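# Fold and tuck the flaps to close a mailer box

## Task

Shut the open mailer box: fold both side flaps inward and push the front flap down inside the front wall far enough that its tabs lock. At the end the box must lie flat on the table close to its starting spot, nothing else from the table may rest against it, and it must stay closed without the robot holding anything in place.

## Robot and tools

ROBOT. Two arms, left_arm and right_arm, each with six revolute joints and a two-finger parallel gripper. Base roots in the scene frame: left_arm at (-0.011, +0.368, 0) m, right_arm at (+0.006, -0.251, 0) m, both turned almost not at all about z. Scene frame: origin on the tabletop midway between the arms, +z up, +x outward over the table, left_arm on the +y side. The arm names are not image sides.

JOINT ORDER. In every command row and every per-joint list of a result, each arm's joints come as: wrist pitch (joint4), wrist roll (joint6), elbow (joint3), shoulder (joint2), wrist yaw (joint5), waist (joint1). Stated ranges in rad: waist -2.880 to 2.880, shoulder 0.000 to 3.142, elbow 0.000 to 3.019, wrist pitch -1.693 to 1.571, wrist yaw -1.571 to 1.571, wrist roll -2.094 to 2.094. True ends may sit up to 0.019 rad either way.

ROW FORMAT (shared by execute_actions and move). One flat list of 14 numbers covering both arms, each in [-1, 1], even if one arm is idle: left_arm's six joint numbers in the order above, then its opening, then the same seven for right_arm. Joint numbers are scaled offsets (not poses): 1.0 equals 1.264 rad waist, 1.32 shoulder, 1.276 elbow, 1.83 wrist pitch, 1.686 wrist yaw, 2.022 wrist roll; negative values turn the other way. The opening number is absolute: +1 fully open (0.094 m pad gap), -1 closed. Optionally 12 further numbers from 0 to 1 scale each joint's position gain (left's six then right's six, same joint order); they stay in force until replaced.

execute_actions(actions): a list of actions run one after another. Each action is a list of up to 15 rows, one row per 1/30 s step; if fewer rows are given, the last one repeats to fill the 15 steps (0.5 s). Every row's offsets are counted from the joint angles at the start of that action, not from the previous row; for a call's first action that means the last angles reported. An empty list just returns state and images. If any action asks a joint to go more than 0.019 rad beyond its range (outward), that action is rejected for both arms; a malformed action, or a first action failing that check, rejects the whole call with no motion. Requests past a real end stop at the end, and the result may print "joint sent to its limit" (its absence proves nothing).

move(target, speed, blocking): target is one row; its offsets are from the Joint positions in the latest result that showed them, not from where the arm is when the move begins. All joints of both arms progress in step, so the gripper traces a curve. speed (rad/s, 0.01 to 2, default 0.5) caps the joint with the longest travel; paths last between 0.5 and 10 s and are cut off at 10 s. Nothing avoids obstacles or the other arm. Faster moves hit harder; a target set deeper past a contact presses harder. blocking=false returns after 0.5 s while motion continues; until a result shows it finished, use wait or stop before other motion calls. The result adds a "move:" line: the ending (done, off_target, moving, held, fault), limits=held or limits=none, and each arm's joint furthest from target.

wait(seconds 0 to 10): lets time pass holding the last command; returns early if a running move ends. stop(): brakes a running move (needs room; fingers keep going). zoom_image(camera, region): camera is cam_high, cam_low, cam_left_wrist or cam_right_wrist; region [x0, y0, x1, y1] in pixels from the top-left, at most 504 by 504. read_manual(section): returns licence text only. finished_scene(scene): ends the current scene by its number, irreversibly, after the last command has been held; only call it once the box is closed and free of the grippers.

CAMERAS. cam_high and cam_low are 896x504 fixed views; the wrist cameras are 504x504 fisheye. Calibration intrinsics and world-to-camera transforms are supplied and may be slightly off.

RESULTS. A state line per arm gives end_effector_position (m) and end_effector_quat_wxyz in the scene frame; that point lies between the finger pads about 1 cm behind the tips, less accurate at long reach. Fingers point along the gripper's +z and close along its y. Joint positions and Joint velocities list each arm's joints (rad, rad/s) then the pad gap (m). Joint targets shows what the joints are currently driven toward. grip_measured is the opening on the command scale (each gripper may read about 1 mm off). Joint torques are raw drive outputs with offsets and noise. Step readings list joint angles at some steps; HELD marks steps where an arm's command was held back. "joint command not followed" means a clearance check altered targets. FAULT lines mean an arm stopped; MOTOR HOT warns from 85 °C and an OVER-TEMPERATURE FAULT at 100 °C drops that arm.

MOTION LIMITS. Per control step each joint's target stays within a lead of its measured angle: waist 0.264, shoulder 0.32, elbow 0.276, wrist pitch 0.33, wrist yaw 0.186, wrist roll 0.522 rad; targets placing the gripper over 70 mm from its measured spot are scaled back. Big offsets therefore take several actions; re-send what remains. Zero offsets can let an arm sag, so first command offsets back to the desired angles, then zeros, increasing the correction if a joint still lags.

GRIPPING. To hold something command roughly 0.03 below grip_measured (less for a lighter hold). Pads give about 50 to 62 N, less on parts under 2 mm thick. Held parts may get brief tugs.

AVOID: arms touching or pushing each other, knocking anything off the table, dropping or slamming the box, hard shoves, sliding the box away from its start, and long heavy holds that heat motors.

Each tool is called after ">>>" as name(argument=value, ...) on one line, values as JSON.

## Session

>>> execute_actions(actions=[])

Scene clock: 0.00 s.
left_arm: end_effector_position=(+0.1833, -0.0605, +0.3004) grip_measured=+1.000 end_effector_quat_wxyz=(+0.065, +0.869, +0.487, +0.063) | right_arm: end_effector_position=(+0.5773, -0.7928, +0.2035) grip_measured=+1.000 end_effector_quat_wxyz=(+0.476, +0.444, +0.664, +0.367)
Joint names: [wrist pitch, wrist roll, elbow, shoulder, wrist yaw, waist]
Joint positions: left_arm=[-1.537  0.932  1.576  1.498 -0.143 -1.164  0.094] | right_arm=[-0.115  0.835  1.701  2.08  -0.945 -0.921  0.094]
Joint velocities: left_arm=[-0.007 -0.095 -0.012 -0.005 -0.007 -0.005  0.   ] | right_arm=[ 0.017 -0.051 -0.012 -0.005  0.022  0.005  0.   ]
Joint torques (N m, as the arm reports them, + toward a larger angle): no reading
Joint targets: left_arm=[-1.535 0.932 1.604 1.492 -0.143 -1.164] | right_arm=[-0.110 0.835 1.726 2.081 -0.945 -0.921]
Joint stiffness scale: left_arm=[1. 1. 1. 1. 1. 1.] | right_arm=[1. 1. 1. 1. 1. 1.]

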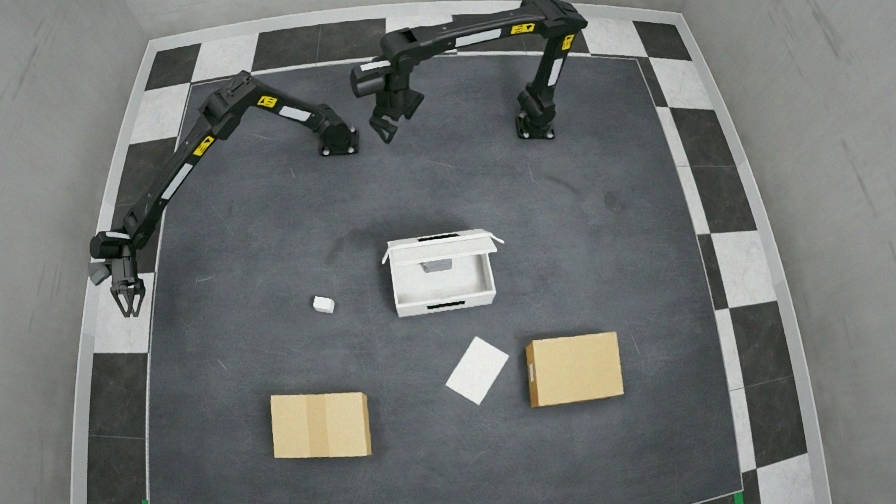

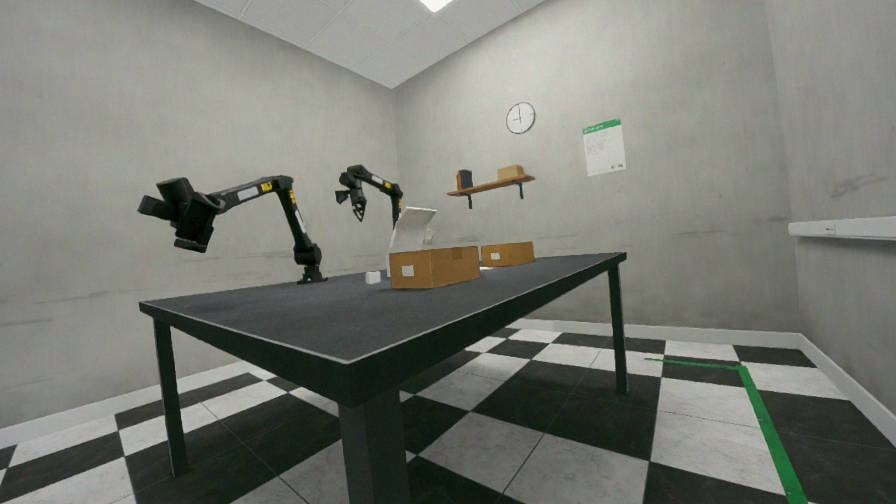

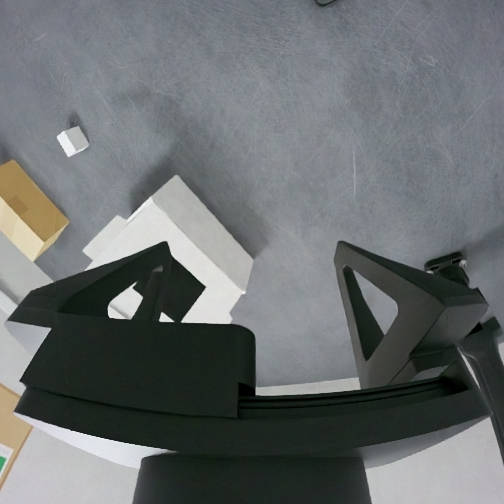

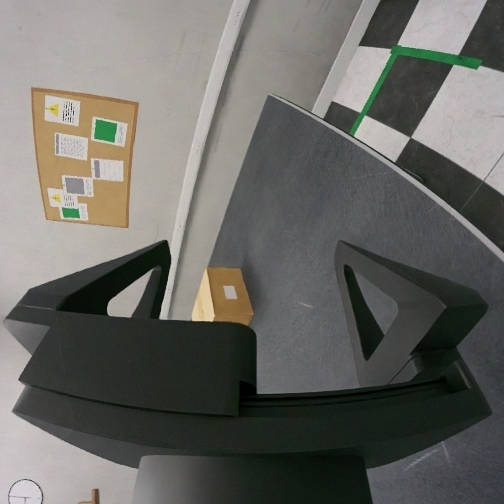

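>>> zoom_image(camera="cam_high", region=[360, 210, 530, 330])

>>> zoom_image(camera="cam_low", region=[350, 190, 500, 300])

Region (360, 210, 530, 330) of cam_high's 896x504 image, scaled by 2.965, with more detail than that image has; it fills the top 356 rows of this view, and the rest is white.

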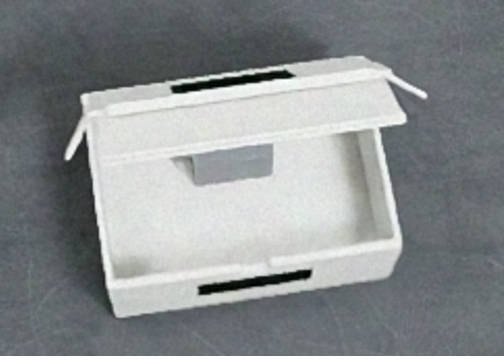

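Region (350, 190, 500, 300) of cam_low's 896x504 image, scaled by 3.360, with more detail than that image has; it fills the top 370 rows of this view, and the rest is white.

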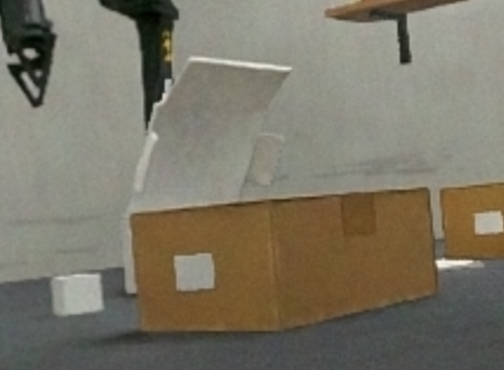

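>>> move(target=[0,0,0.02,0,0,0,1,0.447,-0.413,-0.54,-0.288,-0.329,0.452,1], speed=0.8)

Scene clock: 66.10 s.
left_arm: end_effector_position=(+0.1830, -0.0598, +0.2989) grip_measured=+1.000 end_effector_quat_wxyz=(+0.063, +0.869, +0.487, +0.063) | right_arm: end_effector_position=(+0.5527, -0.2730, +0.2487) grip_measured=+1.000 end_effector_quat_wxyz=(+0.590, -0.374, +0.601, +0.390)
Joint names: [wrist pitch, wrist roll, elbow, shoulder, wrist yaw, waist]
Joint positions: left_arm=[-1.537  0.932  1.572  1.498 -0.143 -1.164  0.094] | right_arm=[ 0.685  0.012  1.007  1.708 -1.498 -0.342  0.094]
Joint velocities: left_arm=[-0.007  0.007 -0.007 -0.005  0.022 -0.015  0.   ] | right_arm=[-0.022 -0.022  0.012 -0.005 -0.007 -0.005  0.   ]
Joint torques (N m, as the arm reports them, + toward a larger angle): left_arm=[  0.34   0.01  11.25 -11.76  -0.07  -0.06] | right_arm=[  2.79  -0.15   8.23 -13.62  -0.17  -0.46]
Joint targets: left_arm=[-1.537 0.932 1.601 1.498 -0.143 -1.164] | right_arm=[0.703 -0.000 1.012 1.700 -1.500 -0.350]
Joint stiffness scale: left_arm=[1. 1. 1. 1. 1. 1.] | right_arm=[1. 1. 1. 1. 1. 1.]
move: off_target (left_arm); limits=none; left_arm: farthest joint: the elbow, 0.030 radians from its target (0.026 radians at the start); right_arm: farthest joint: the wrist pitch, 0.018 radians from its target (0.818 radians at the start)
camera_calibration (this result's frames):
cam_left_wrist: T_world_to_cam=[[-0.835757, 0.522482, -0.168889, 0.235266], [0.318975, 0.712317, 0.625187, -0.198509], [0.446952, 0.468633, -0.761983, 0.298267], [0, 0, 0, 1]] pos_world=[0.126634, -0.121298, 0.391113]
cam_right_wrist: T_world_to_cam=[[0.898309, -0.438694, -0.0242481, -0.614049], [-0.270705, -0.509163, -0.81699, 0.219254], [0.346062, 0.740473, -0.576142, 0.277021], [0, 0, 0, 1]] pos_world=[0.515093, -0.36287, 0.323842]

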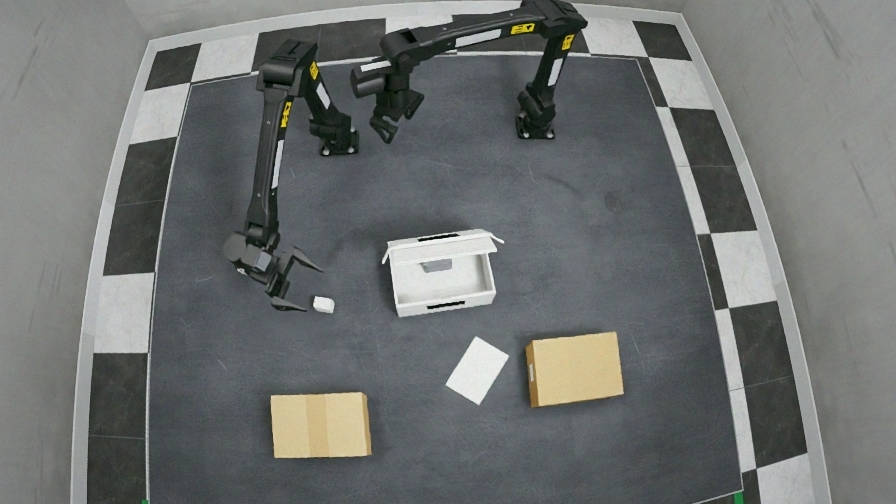

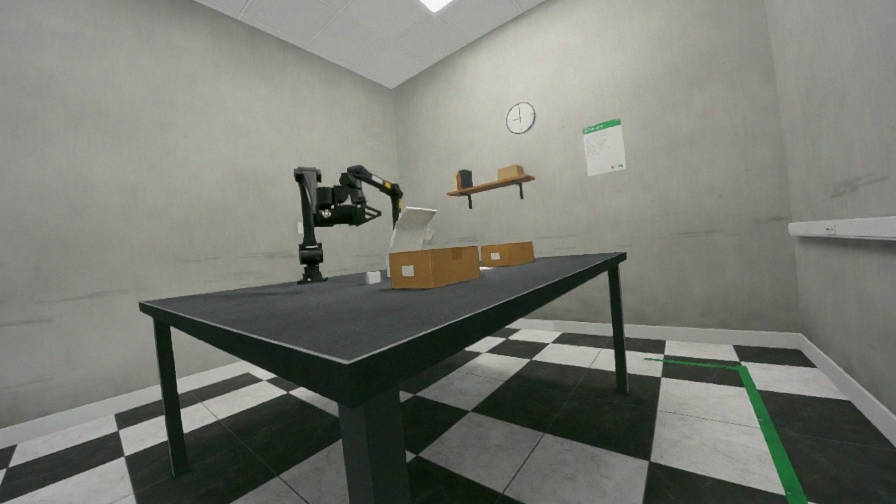

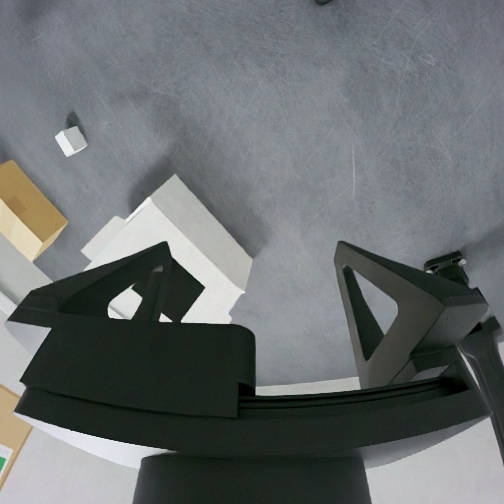

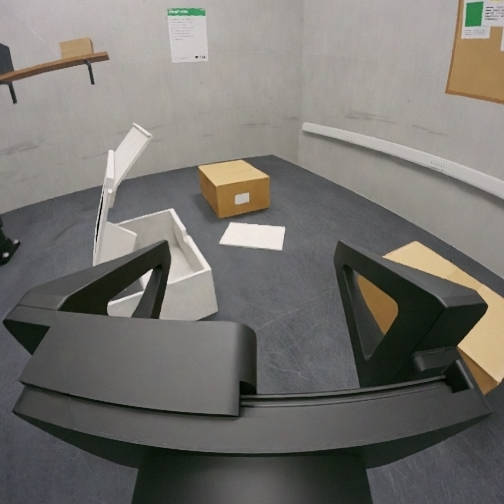

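>>> zoom_image(camera="cam_right_wrist", region=[60, 110, 260, 330])

Region (60, 110, 260, 330) of cam_right_wrist's 504x504 image, scaled by 2.291, with more detail than that image has; it fills the left 458 columns of this view, and the rest is white.

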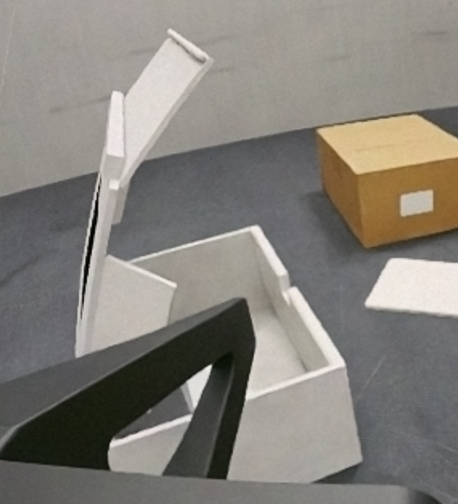

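>>> move(target=[0.2,-0.461,0,-0.1,0,1,0.5,0.225,-0.006,-0.362,-0.075,0.097,0.138,0.5], speed=0.8)

Scene clock: 181.43 s.
left_arm: end_effector_position=(+0.5126, +0.4297, +0.3753) grip_measured=+0.502 end_effector_quat_wxyz=(+0.273, -0.047, +0.958, +0.080) | right_arm: end_effector_position=(+0.4343, -0.1663, +0.1693) grip_measured=+0.502 end_effector_quat_wxyz=(+0.593, -0.379, +0.597, +0.385)
Joint names: [wrist pitch, wrist roll, elbow, shoulder, wrist yaw, waist]
Joint positions: left_arm=[-1.186  0.015  1.566  1.39  -0.143  0.104  0.071] | right_arm=[ 1.078  0.011  0.543  1.62  -1.338 -0.181  0.071]
Joint velocities: left_arm=[-0.012 -0.066  0.007  0.005  0.037  0.005  0.001] | right_arm=[-0.017 -0.051 -0.032 -0.015 -0.051 -0.005  0.   ]
Joint torques (N m, as the arm reports them, + toward a larger angle): left_arm=[  1.95  -0.13   9.82 -12.8   -0.13  -0.5 ] | right_arm=[ 2.74 -0.11  5.67 -9.77  0.04  1.06]
Joint targets: left_arm=[-1.171 0.000 1.572 1.366 -0.143 0.100] | right_arm=[1.097 -0.000 0.546 1.609 -1.335 -0.168]
Joint stiffness scale: left_arm=[1. 1. 1. 1. 1. 1.] | right_arm=[1. 1. 1. 1. 1. 1.]
move: off_target (left_arm); limits=none; left_arm: farthest joint: the shoulder, 0.024 radians from its target (0.132 radians at the start); right_arm: farthest joint: the wrist pitch, 0.019 radians from its target (0.412 radians at the start)
camera_calibration (this result's frames):
cam_left_wrist: T_world_to_cam=[[0.127965, -0.983307, -0.129357, 0.40607], [-0.987755, -0.138094, 0.072596, 0.542523], [-0.0892475, 0.118484, -0.988937, 0.490319], [0, 0, 0, 1]] pos_world=[0.527677, 0.416115, 0.498037]
cam_right_wrist: T_world_to_cam=[[0.899069, -0.43776, -0.00645472, -0.46603], [-0.256334, -0.514391, -0.818349, 0.169742], [0.35492, 0.737407, -0.574686, 0.188695], [0, 0, 0, 1]] pos_world=[0.395532, -0.25584, 0.24434]

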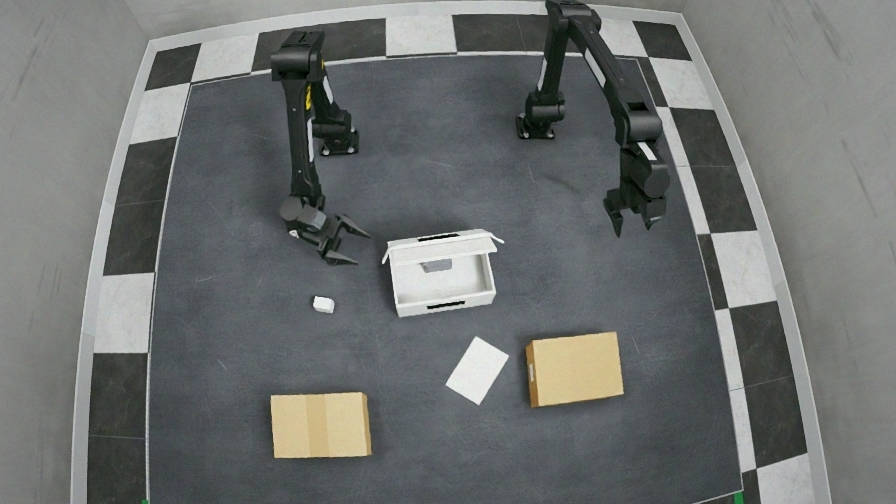

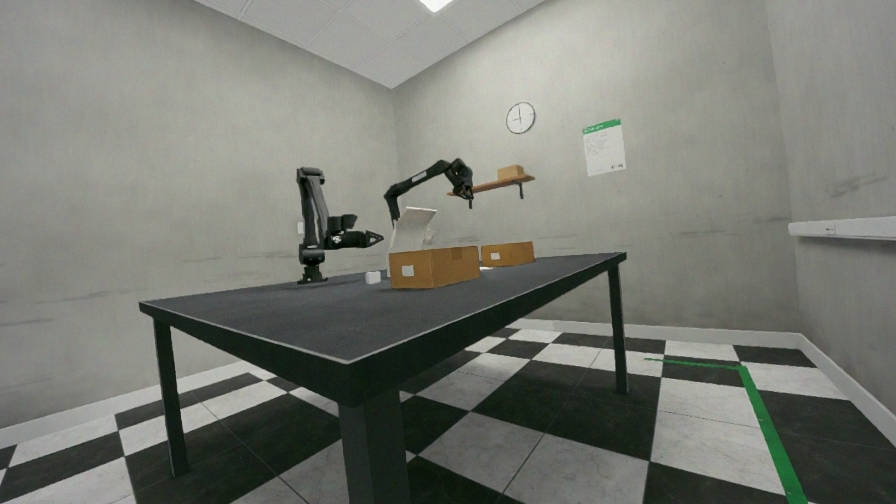

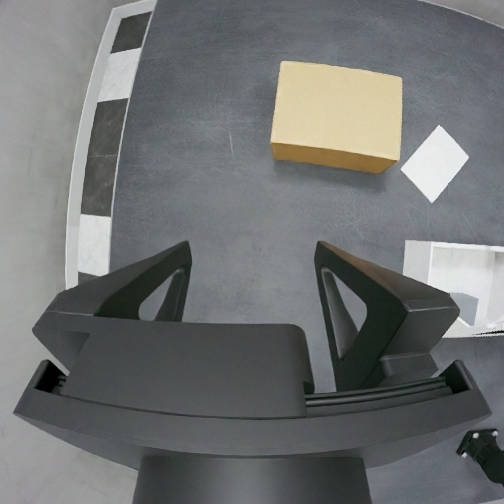

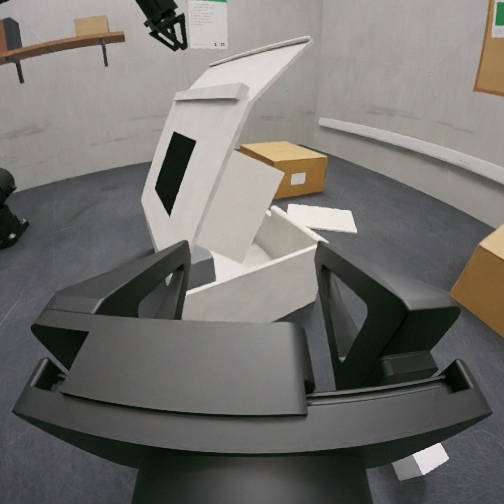

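>>> move(target=[1,-0.007,-0.885,0.1,0.644,0,0.3,0.01,0,0.01,-0.008,0,0,0.3], speed=1.0)

>>> move(target=[0.28,0,0.012,0,0,-0.09,0.3,0.01,0,0.005,-0.008,0,0,0.3], speed=0.6)

Scene clock: 202.03 s.
left_arm: end_effector_position=(+0.4018, +0.2582, +0.0992) grip_measured=+0.302 end_effector_quat_wxyz=(+0.489, +0.218, +0.762, -0.363) | right_arm: end_effector_position=(+0.4343, -0.1663, +0.1693) grip_measured=+0.302 end_effector_quat_wxyz=(+0.593, -0.379, +0.597, +0.385)
Joint names: [wrist pitch, wrist roll, elbow, shoulder, wrist yaw, waist]
Joint positions: left_arm=[0.627 0.015 0.428 1.508 0.939 0.104 0.061] | right_arm=[ 1.078  0.011  0.543  1.62  -1.338 -0.181  0.061]
Joint velocities: left_arm=[ 0.012  0.007  0.002  0.005  0.007 -0.005 -0.   ] | right_arm=[-0.002 -0.022 -0.017 -0.005  0.037 -0.005  0.   ]
Joint torques (N m, as the arm reports them, + toward a larger angle): left_arm=[ 2.46 -0.07  6.08 -6.8   0.42 -0.13] | right_arm=[ 2.85  0.01  6.45 -9.48 -0.11 -0.43]
Joint targets: left_arm=[0.644 0.001 0.437 1.522 0.943 0.104] | right_arm=[1.096 0.011 0.556 1.609 -1.338 -0.181]
Joint stiffness scale: left_arm=[1. 1. 1. 1. 1. 1.] | right_arm=[1. 1. 1. 1. 1. 1.]
move: done; limits=none; left_arm: farthest joint: the wrist pitch, 0.017 radians from its target (1.830 radians at the start); right_arm: farthest joint: the wrist pitch, 0.018 radians from its target (0.018 radians at the start)
camera_calibration (this result's frames):
cam_left_wrist: T_world_to_cam=[[-0.691365, -0.639991, 0.3353, 0.410383], [-0.688056, 0.441613, -0.57581, 0.223712], [0.22044, -0.6288, -0.745665, 0.272068], [0, 0, 0, 1]] pos_world=[0.377675, 0.334924, 0.194086]
cam_right_wrist: T_world_to_cam=[[0.899069, -0.43776, -0.00645472, -0.46603], [-0.256334, -0.514391, -0.818349, 0.169742], [0.35492, 0.737407, -0.574686, 0.188695], [0, 0, 0, 1]] pos_world=[0.395532, -0.25584, 0.24434]

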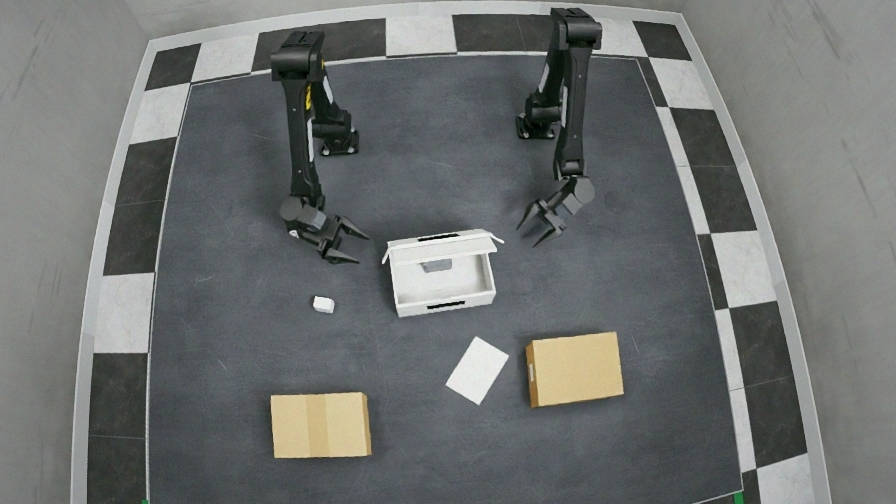

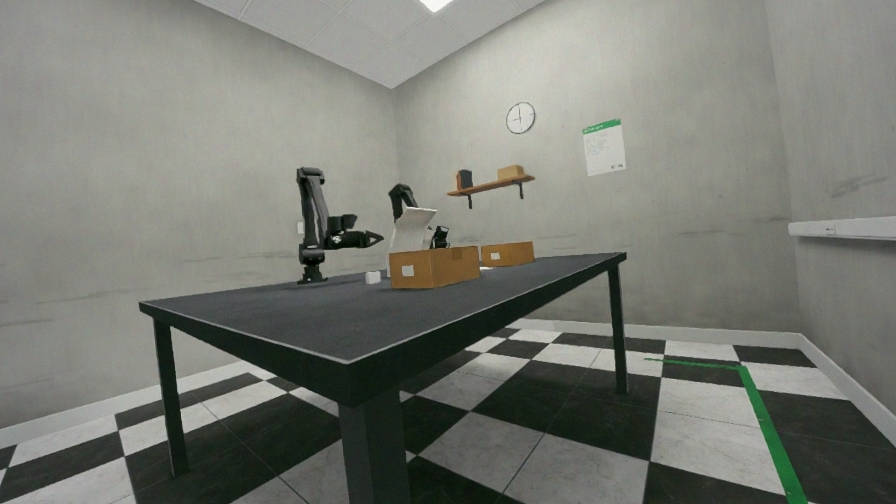

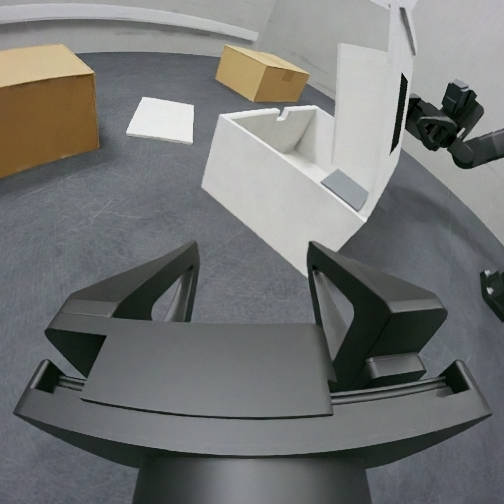

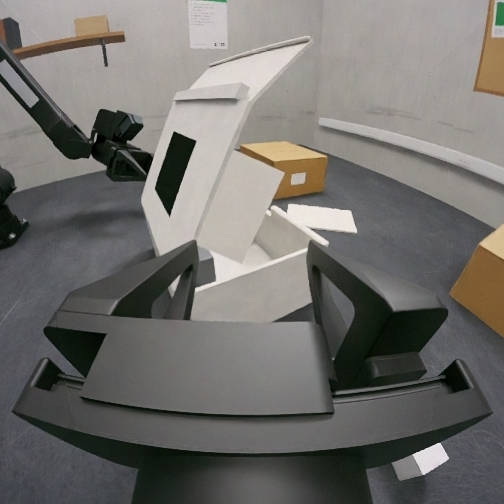

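Scene clock: 203.37 s.
left_arm: end_effector_position=(+0.4047, +0.2134, +0.1830) grip_measured=+0.302 end_effector_quat_wxyz=(+0.640, +0.342, +0.609, -0.320) | right_arm: end_effector_position=(+0.4343, -0.1663, +0.1693) grip_measured=+0.302 end_effector_quat_wxyz=(+0.593, -0.379, +0.597, +0.385)
Joint names: [wrist pitch, wrist roll, elbow, shoulder, wrist yaw, waist]
Joint positions: left_arm=[ 1.122  0.015  0.427  1.508  0.939 -0.005  0.061] | right_arm=[ 1.078  0.011  0.543  1.62  -1.338 -0.181  0.061]
Joint velocities: left_arm=[ 0.012  0.037 -0.012 -0.015 -0.022 -0.015 -0.001] | right_arm=[-0.002  0.037 -0.017 -0.005  0.051 -0.005 -0.001]
Joint torques (N m, as the arm reports them, + toward a larger angle): left_arm=[ 2.42  0.01  6.72 -8.09 -0.06 -0.61] | right_arm=[ 2.76  0.02  5.82 -9.88 -0.09 -0.45]
Joint targets: left_arm=[1.139 0.015 0.444 1.508 0.939 -0.010] | right_arm=[1.096 0.011 0.550 1.609 -1.338 -0.181]
Joint stiffness scale: left_arm=[1. 1. 1. 1. 1. 1.] | right_arm=[1. 1. 1. 1. 1. 1.]
move: done; limits=none; left_arm: farthest joint: the wrist pitch, 0.017 radians from its target (0.512 radians at the start); right_arm: farthest joint: the wrist pitch, 0.018 radians from its target (0.018 radians at the start)
camera_calibration (this result's frames):
cam_left_wrist: T_world_to_cam=[[-0.827738, -0.55856, -0.0534856, 0.464514], [-0.285015, 0.500638, -0.817391, 0.162216], [0.483339, -0.661341, -0.573596, 0.174858], [0, 0, 0, 1]] pos_world=[0.346214, 0.293888, 0.257736]
cam_right_wrist: T_world_to_cam=[[0.899069, -0.43776, -0.00645472, -0.46603], [-0.256334, -0.514391, -0.818349, 0.169742], [0.35492, 0.737407, -0.574686, 0.188695], [0, 0, 0, 1]] pos_world=[0.395532, -0.25584, 0.24434]

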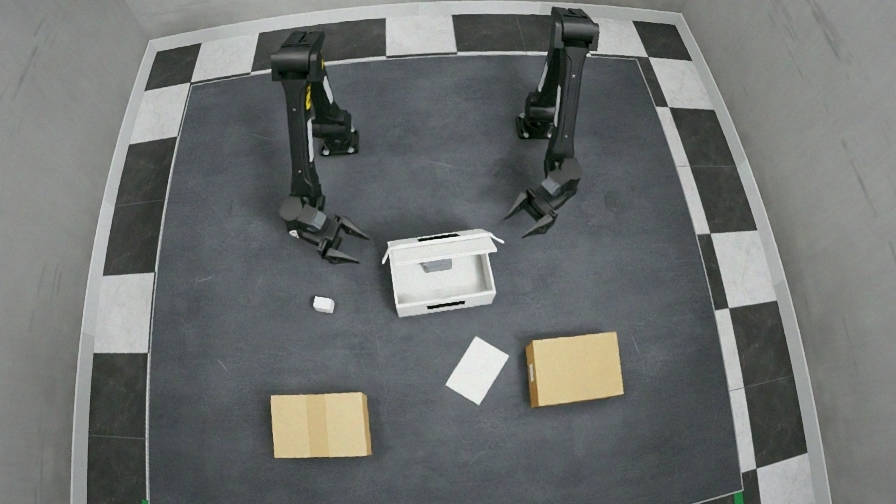

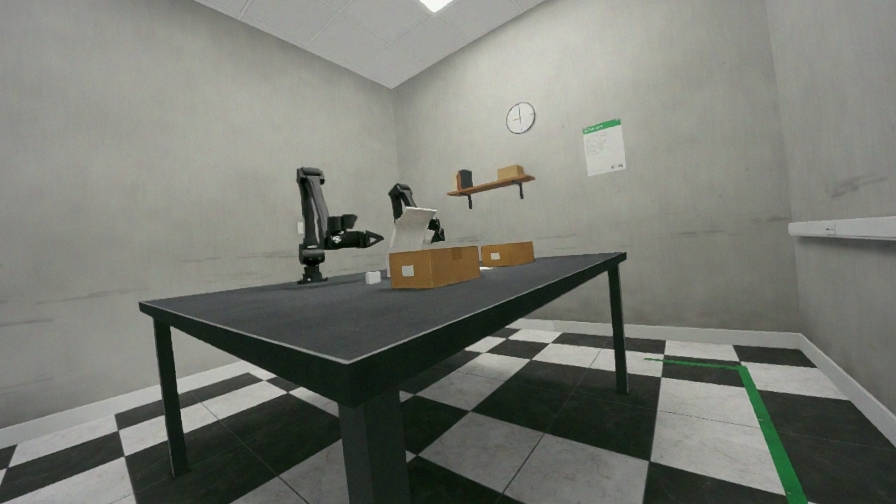

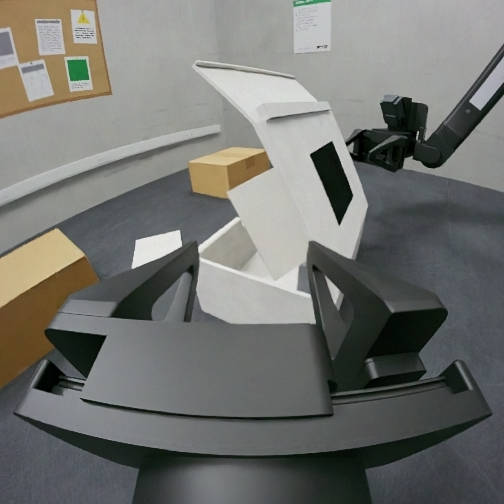

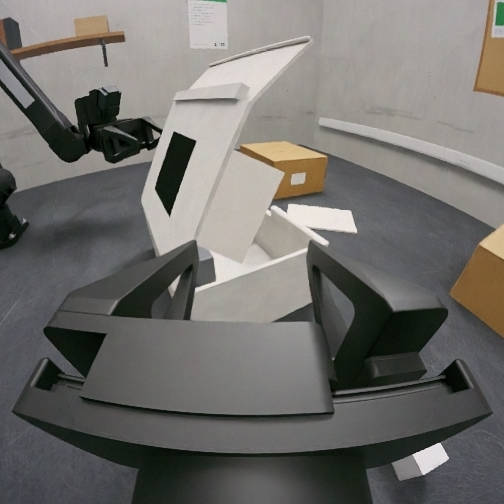

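>>> move(target=[-0.036,0,0.07,0.027,-0.161,-0.214,0.3,-0.016,0,0.008,-0.041,0.139,0.198,0.3], speed=0.12)

>>> zoom_image(camera="cam_high", region=[340, 190, 550, 330])

Scene clock: 223.03 s.
left_arm: end_effector_position=(+0.4088, +0.1243, +0.1862) grip_measured=+0.302 end_effector_quat_wxyz=(+0.634, +0.337, +0.615, -0.325) | right_arm: end_effector_position=(+0.4401, -0.0843, +0.1848) grip_measured=+0.302 end_effector_quat_wxyz=(+0.602, -0.382, +0.590, +0.379)
Joint names: [wrist pitch, wrist roll, elbow, shoulder, wrist yaw, waist]
Joint positions: left_arm=[ 1.062  0.015  0.482  1.524  0.672 -0.271  0.061] | right_arm=[ 1.06   0.011  0.543  1.576 -1.104  0.047  0.061]
Joint velocities: left_arm=[-0.002 -0.007  0.007  0.005  0.066 -0.005 -0.001] | right_arm=[ 0.007  0.007  0.002  0.005  0.037 -0.015  0.001]
Joint torques (N m, as the arm reports them, + toward a larger angle): left_arm=[ 1.54  0.01  8.65 -7.33 -0.24 -0.41] | right_arm=[ 1.53 -0.03  6.72 -9.34 -0.03  0.6 ]
Joint targets: left_arm=[1.056 0.015 0.517 1.543 0.667 -0.276] | right_arm=[1.049 0.011 0.554 1.565 -1.104 0.069]
Joint stiffness scale: left_arm=[1. 1. 1. 1. 1. 1.] | right_arm=[1. 1. 1. 1. 1. 1.]
move: off_target (left_arm, right_arm); limits=none; left_arm: farthest joint: the elbow, 0.034 radians from its target (0.089 radians at the start); right_arm: farthest joint: the waist, 0.022 radians from its target (0.250 radians at the start)
camera_calibration (this result's frames):
cam_left_wrist: T_world_to_cam=[[-0.828143, -0.559605, -0.0319755, 0.414643], [-0.304284, 0.496744, -0.812808, 0.218138], [0.470735, -0.663391, -0.581654, 0.122594], [0, 0, 0, 1]] pos_world=[0.35205, 0.205006, 0.26187]
cam_right_wrist: T_world_to_cam=[[0.896437, -0.442897, 0.0155894, -0.438598], [-0.238558, -0.511896, -0.825259, 0.219743], [0.373485, 0.736074, -0.564539, 0.124906], [0, 0, 0, 1]] pos_world=[0.398947, -0.173709, 0.258696]

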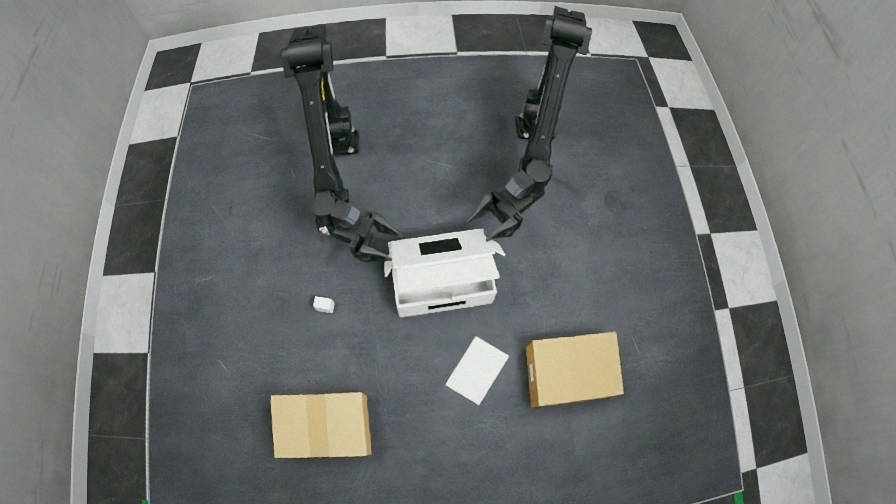

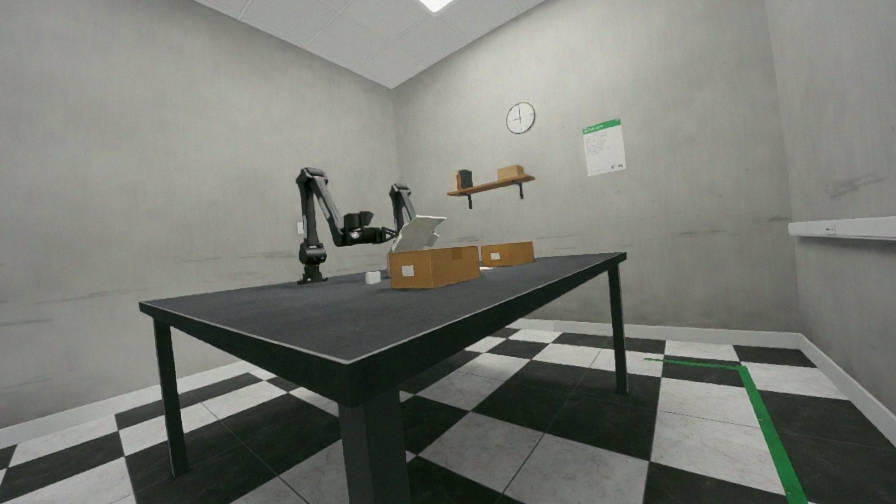

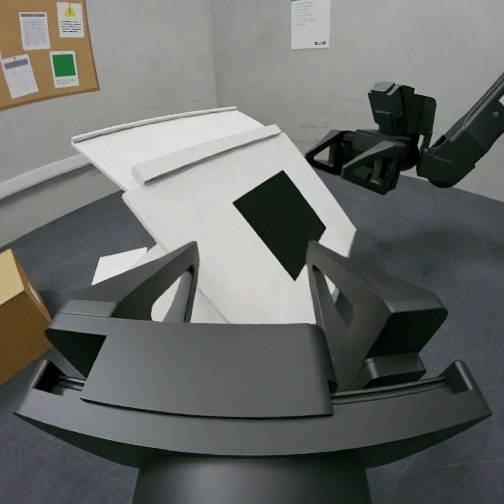

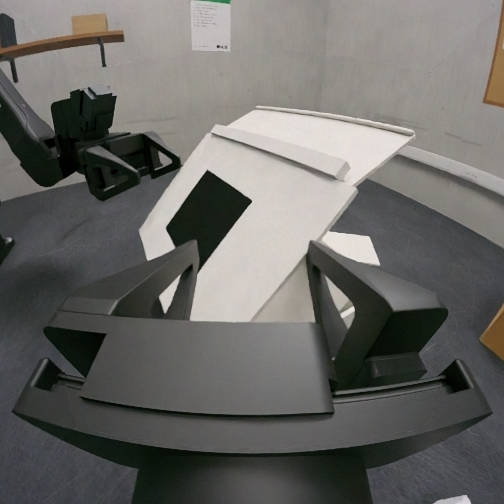

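Region (340, 190, 550, 330) of cam_high's 896x504 image, scaled by 2.400, with more detail than that image has.

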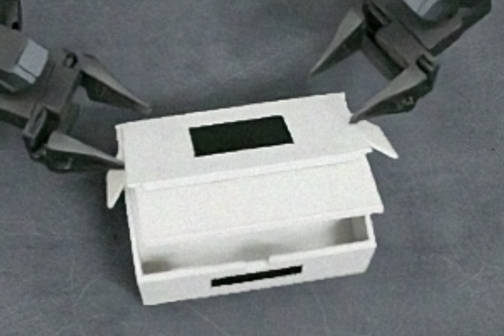

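>>> move(target=[0.01,0,0.015,0,0.13,0.175,0.3,0.008,0,0.008,0,-0.13,-0.175,0.3], speed=0.2)

>>> zoom_image(camera="cam_high", region=[340, 190, 550, 330])

Scene clock: 256.90 s.
left_arm: end_effector_position=(+0.4237, +0.1972, +0.1857) grip_measured=+0.302 end_effector_quat_wxyz=(+0.634, +0.337, +0.616, -0.323) | right_arm: end_effector_position=(+0.4337, -0.1596, +0.1838) grip_measured=+0.302 end_effector_quat_wxyz=(+0.600, -0.385, +0.590, +0.379)
Joint names: [wrist pitch, wrist roll, elbow, shoulder, wrist yaw, waist]
Joint positions: left_arm=[ 1.062  0.015  0.482  1.524  0.886 -0.052  0.061] | right_arm=[ 1.06   0.011  0.543  1.576 -1.32  -0.163  0.061]
Joint velocities: left_arm=[-0.002 -0.051  0.002  0.005 -0.037 -0.005 -0.001] | right_arm=[-0.007  0.095 -0.002 -0.005 -0.037  0.005 -0.   ]
Joint torques (N m, as the arm reports them, + toward a larger angle): left_arm=[ 2.53  0.01  7.29 -8.48  0.14  0.12] | right_arm=[ 2.73  0.05  6.68 -8.5  -0.2  -1.18]
Joint targets: left_arm=[1.080 0.015 0.502 1.524 0.891 -0.049] | right_arm=[1.074 0.011 0.554 1.576 -1.323 -0.174]
Joint stiffness scale: left_arm=[1. 1. 1. 1. 1. 1.] | right_arm=[1. 1. 1. 1. 1. 1.]
move: done; limits=none; left_arm: farthest joint: the elbow, 0.019 radians from its target (0.019 radians at the start); right_arm: farthest joint: the wrist pitch, 0.015 radians from its target (0.015 radians at the start)
camera_calibration (this result's frames):
cam_left_wrist: T_world_to_cam=[[-0.825951, -0.562655, -0.0349977, 0.467984], [-0.305539, 0.49896, -0.810978, 0.185782], [0.473763, -0.659134, -0.58403, 0.161981], [0, 0, 0, 1]] pos_world=[0.366555, 0.277383, 0.261645]
cam_right_wrist: T_world_to_cam=[[0.898762, -0.438077, 0.0177651, -0.466767], [-0.236199, -0.517928, -0.822168, 0.17634], [0.369374, 0.734737, -0.568967, 0.184582], [0, 0, 0, 1]] pos_world=[0.392983, -0.248768, 0.258295]

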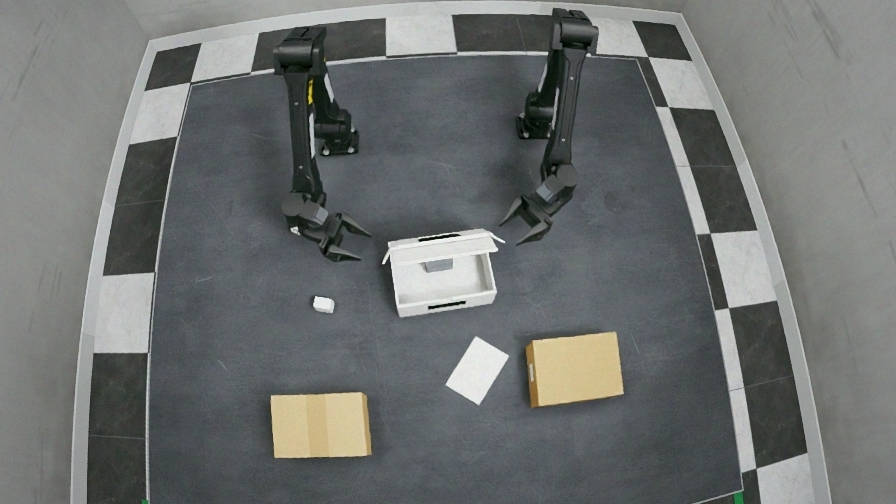

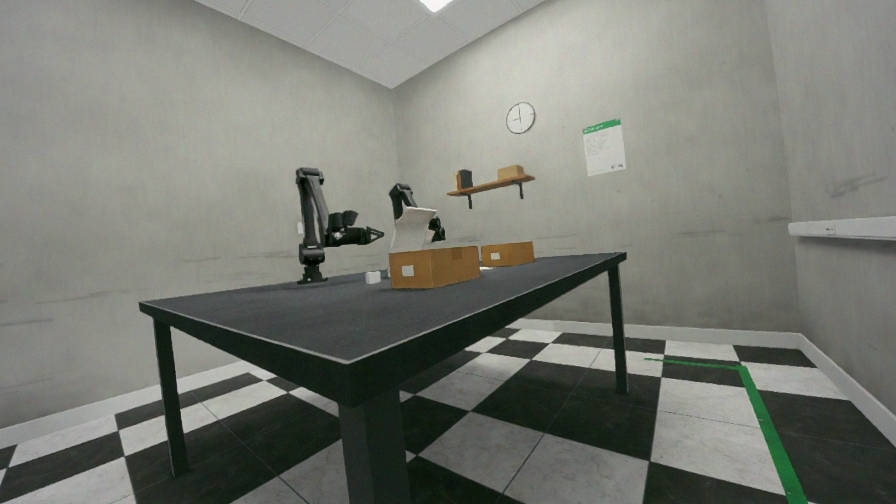

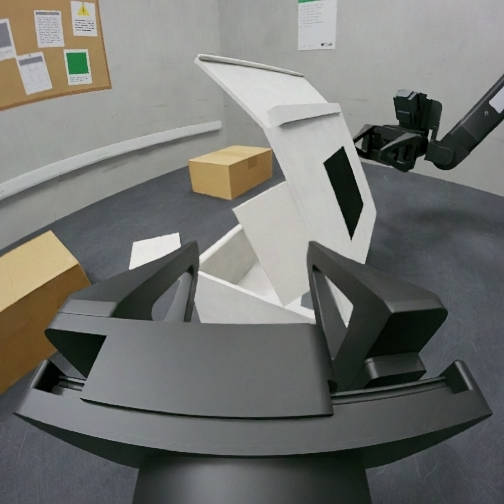

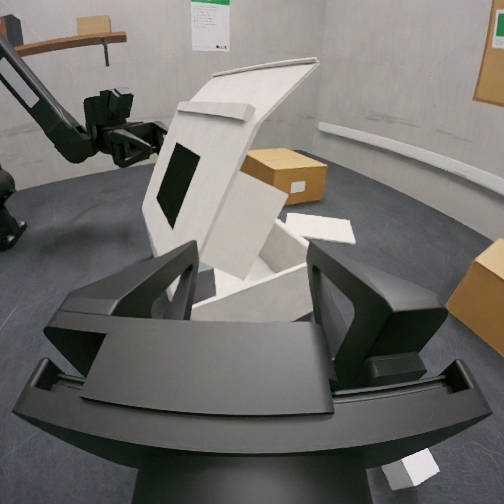

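Region (340, 190, 550, 330) of cam_high's 896x504 image, scaled by 2.400, with more detail than that image has.

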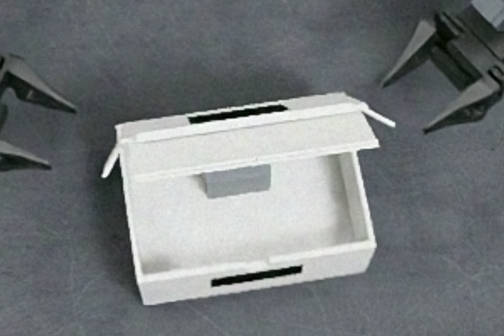

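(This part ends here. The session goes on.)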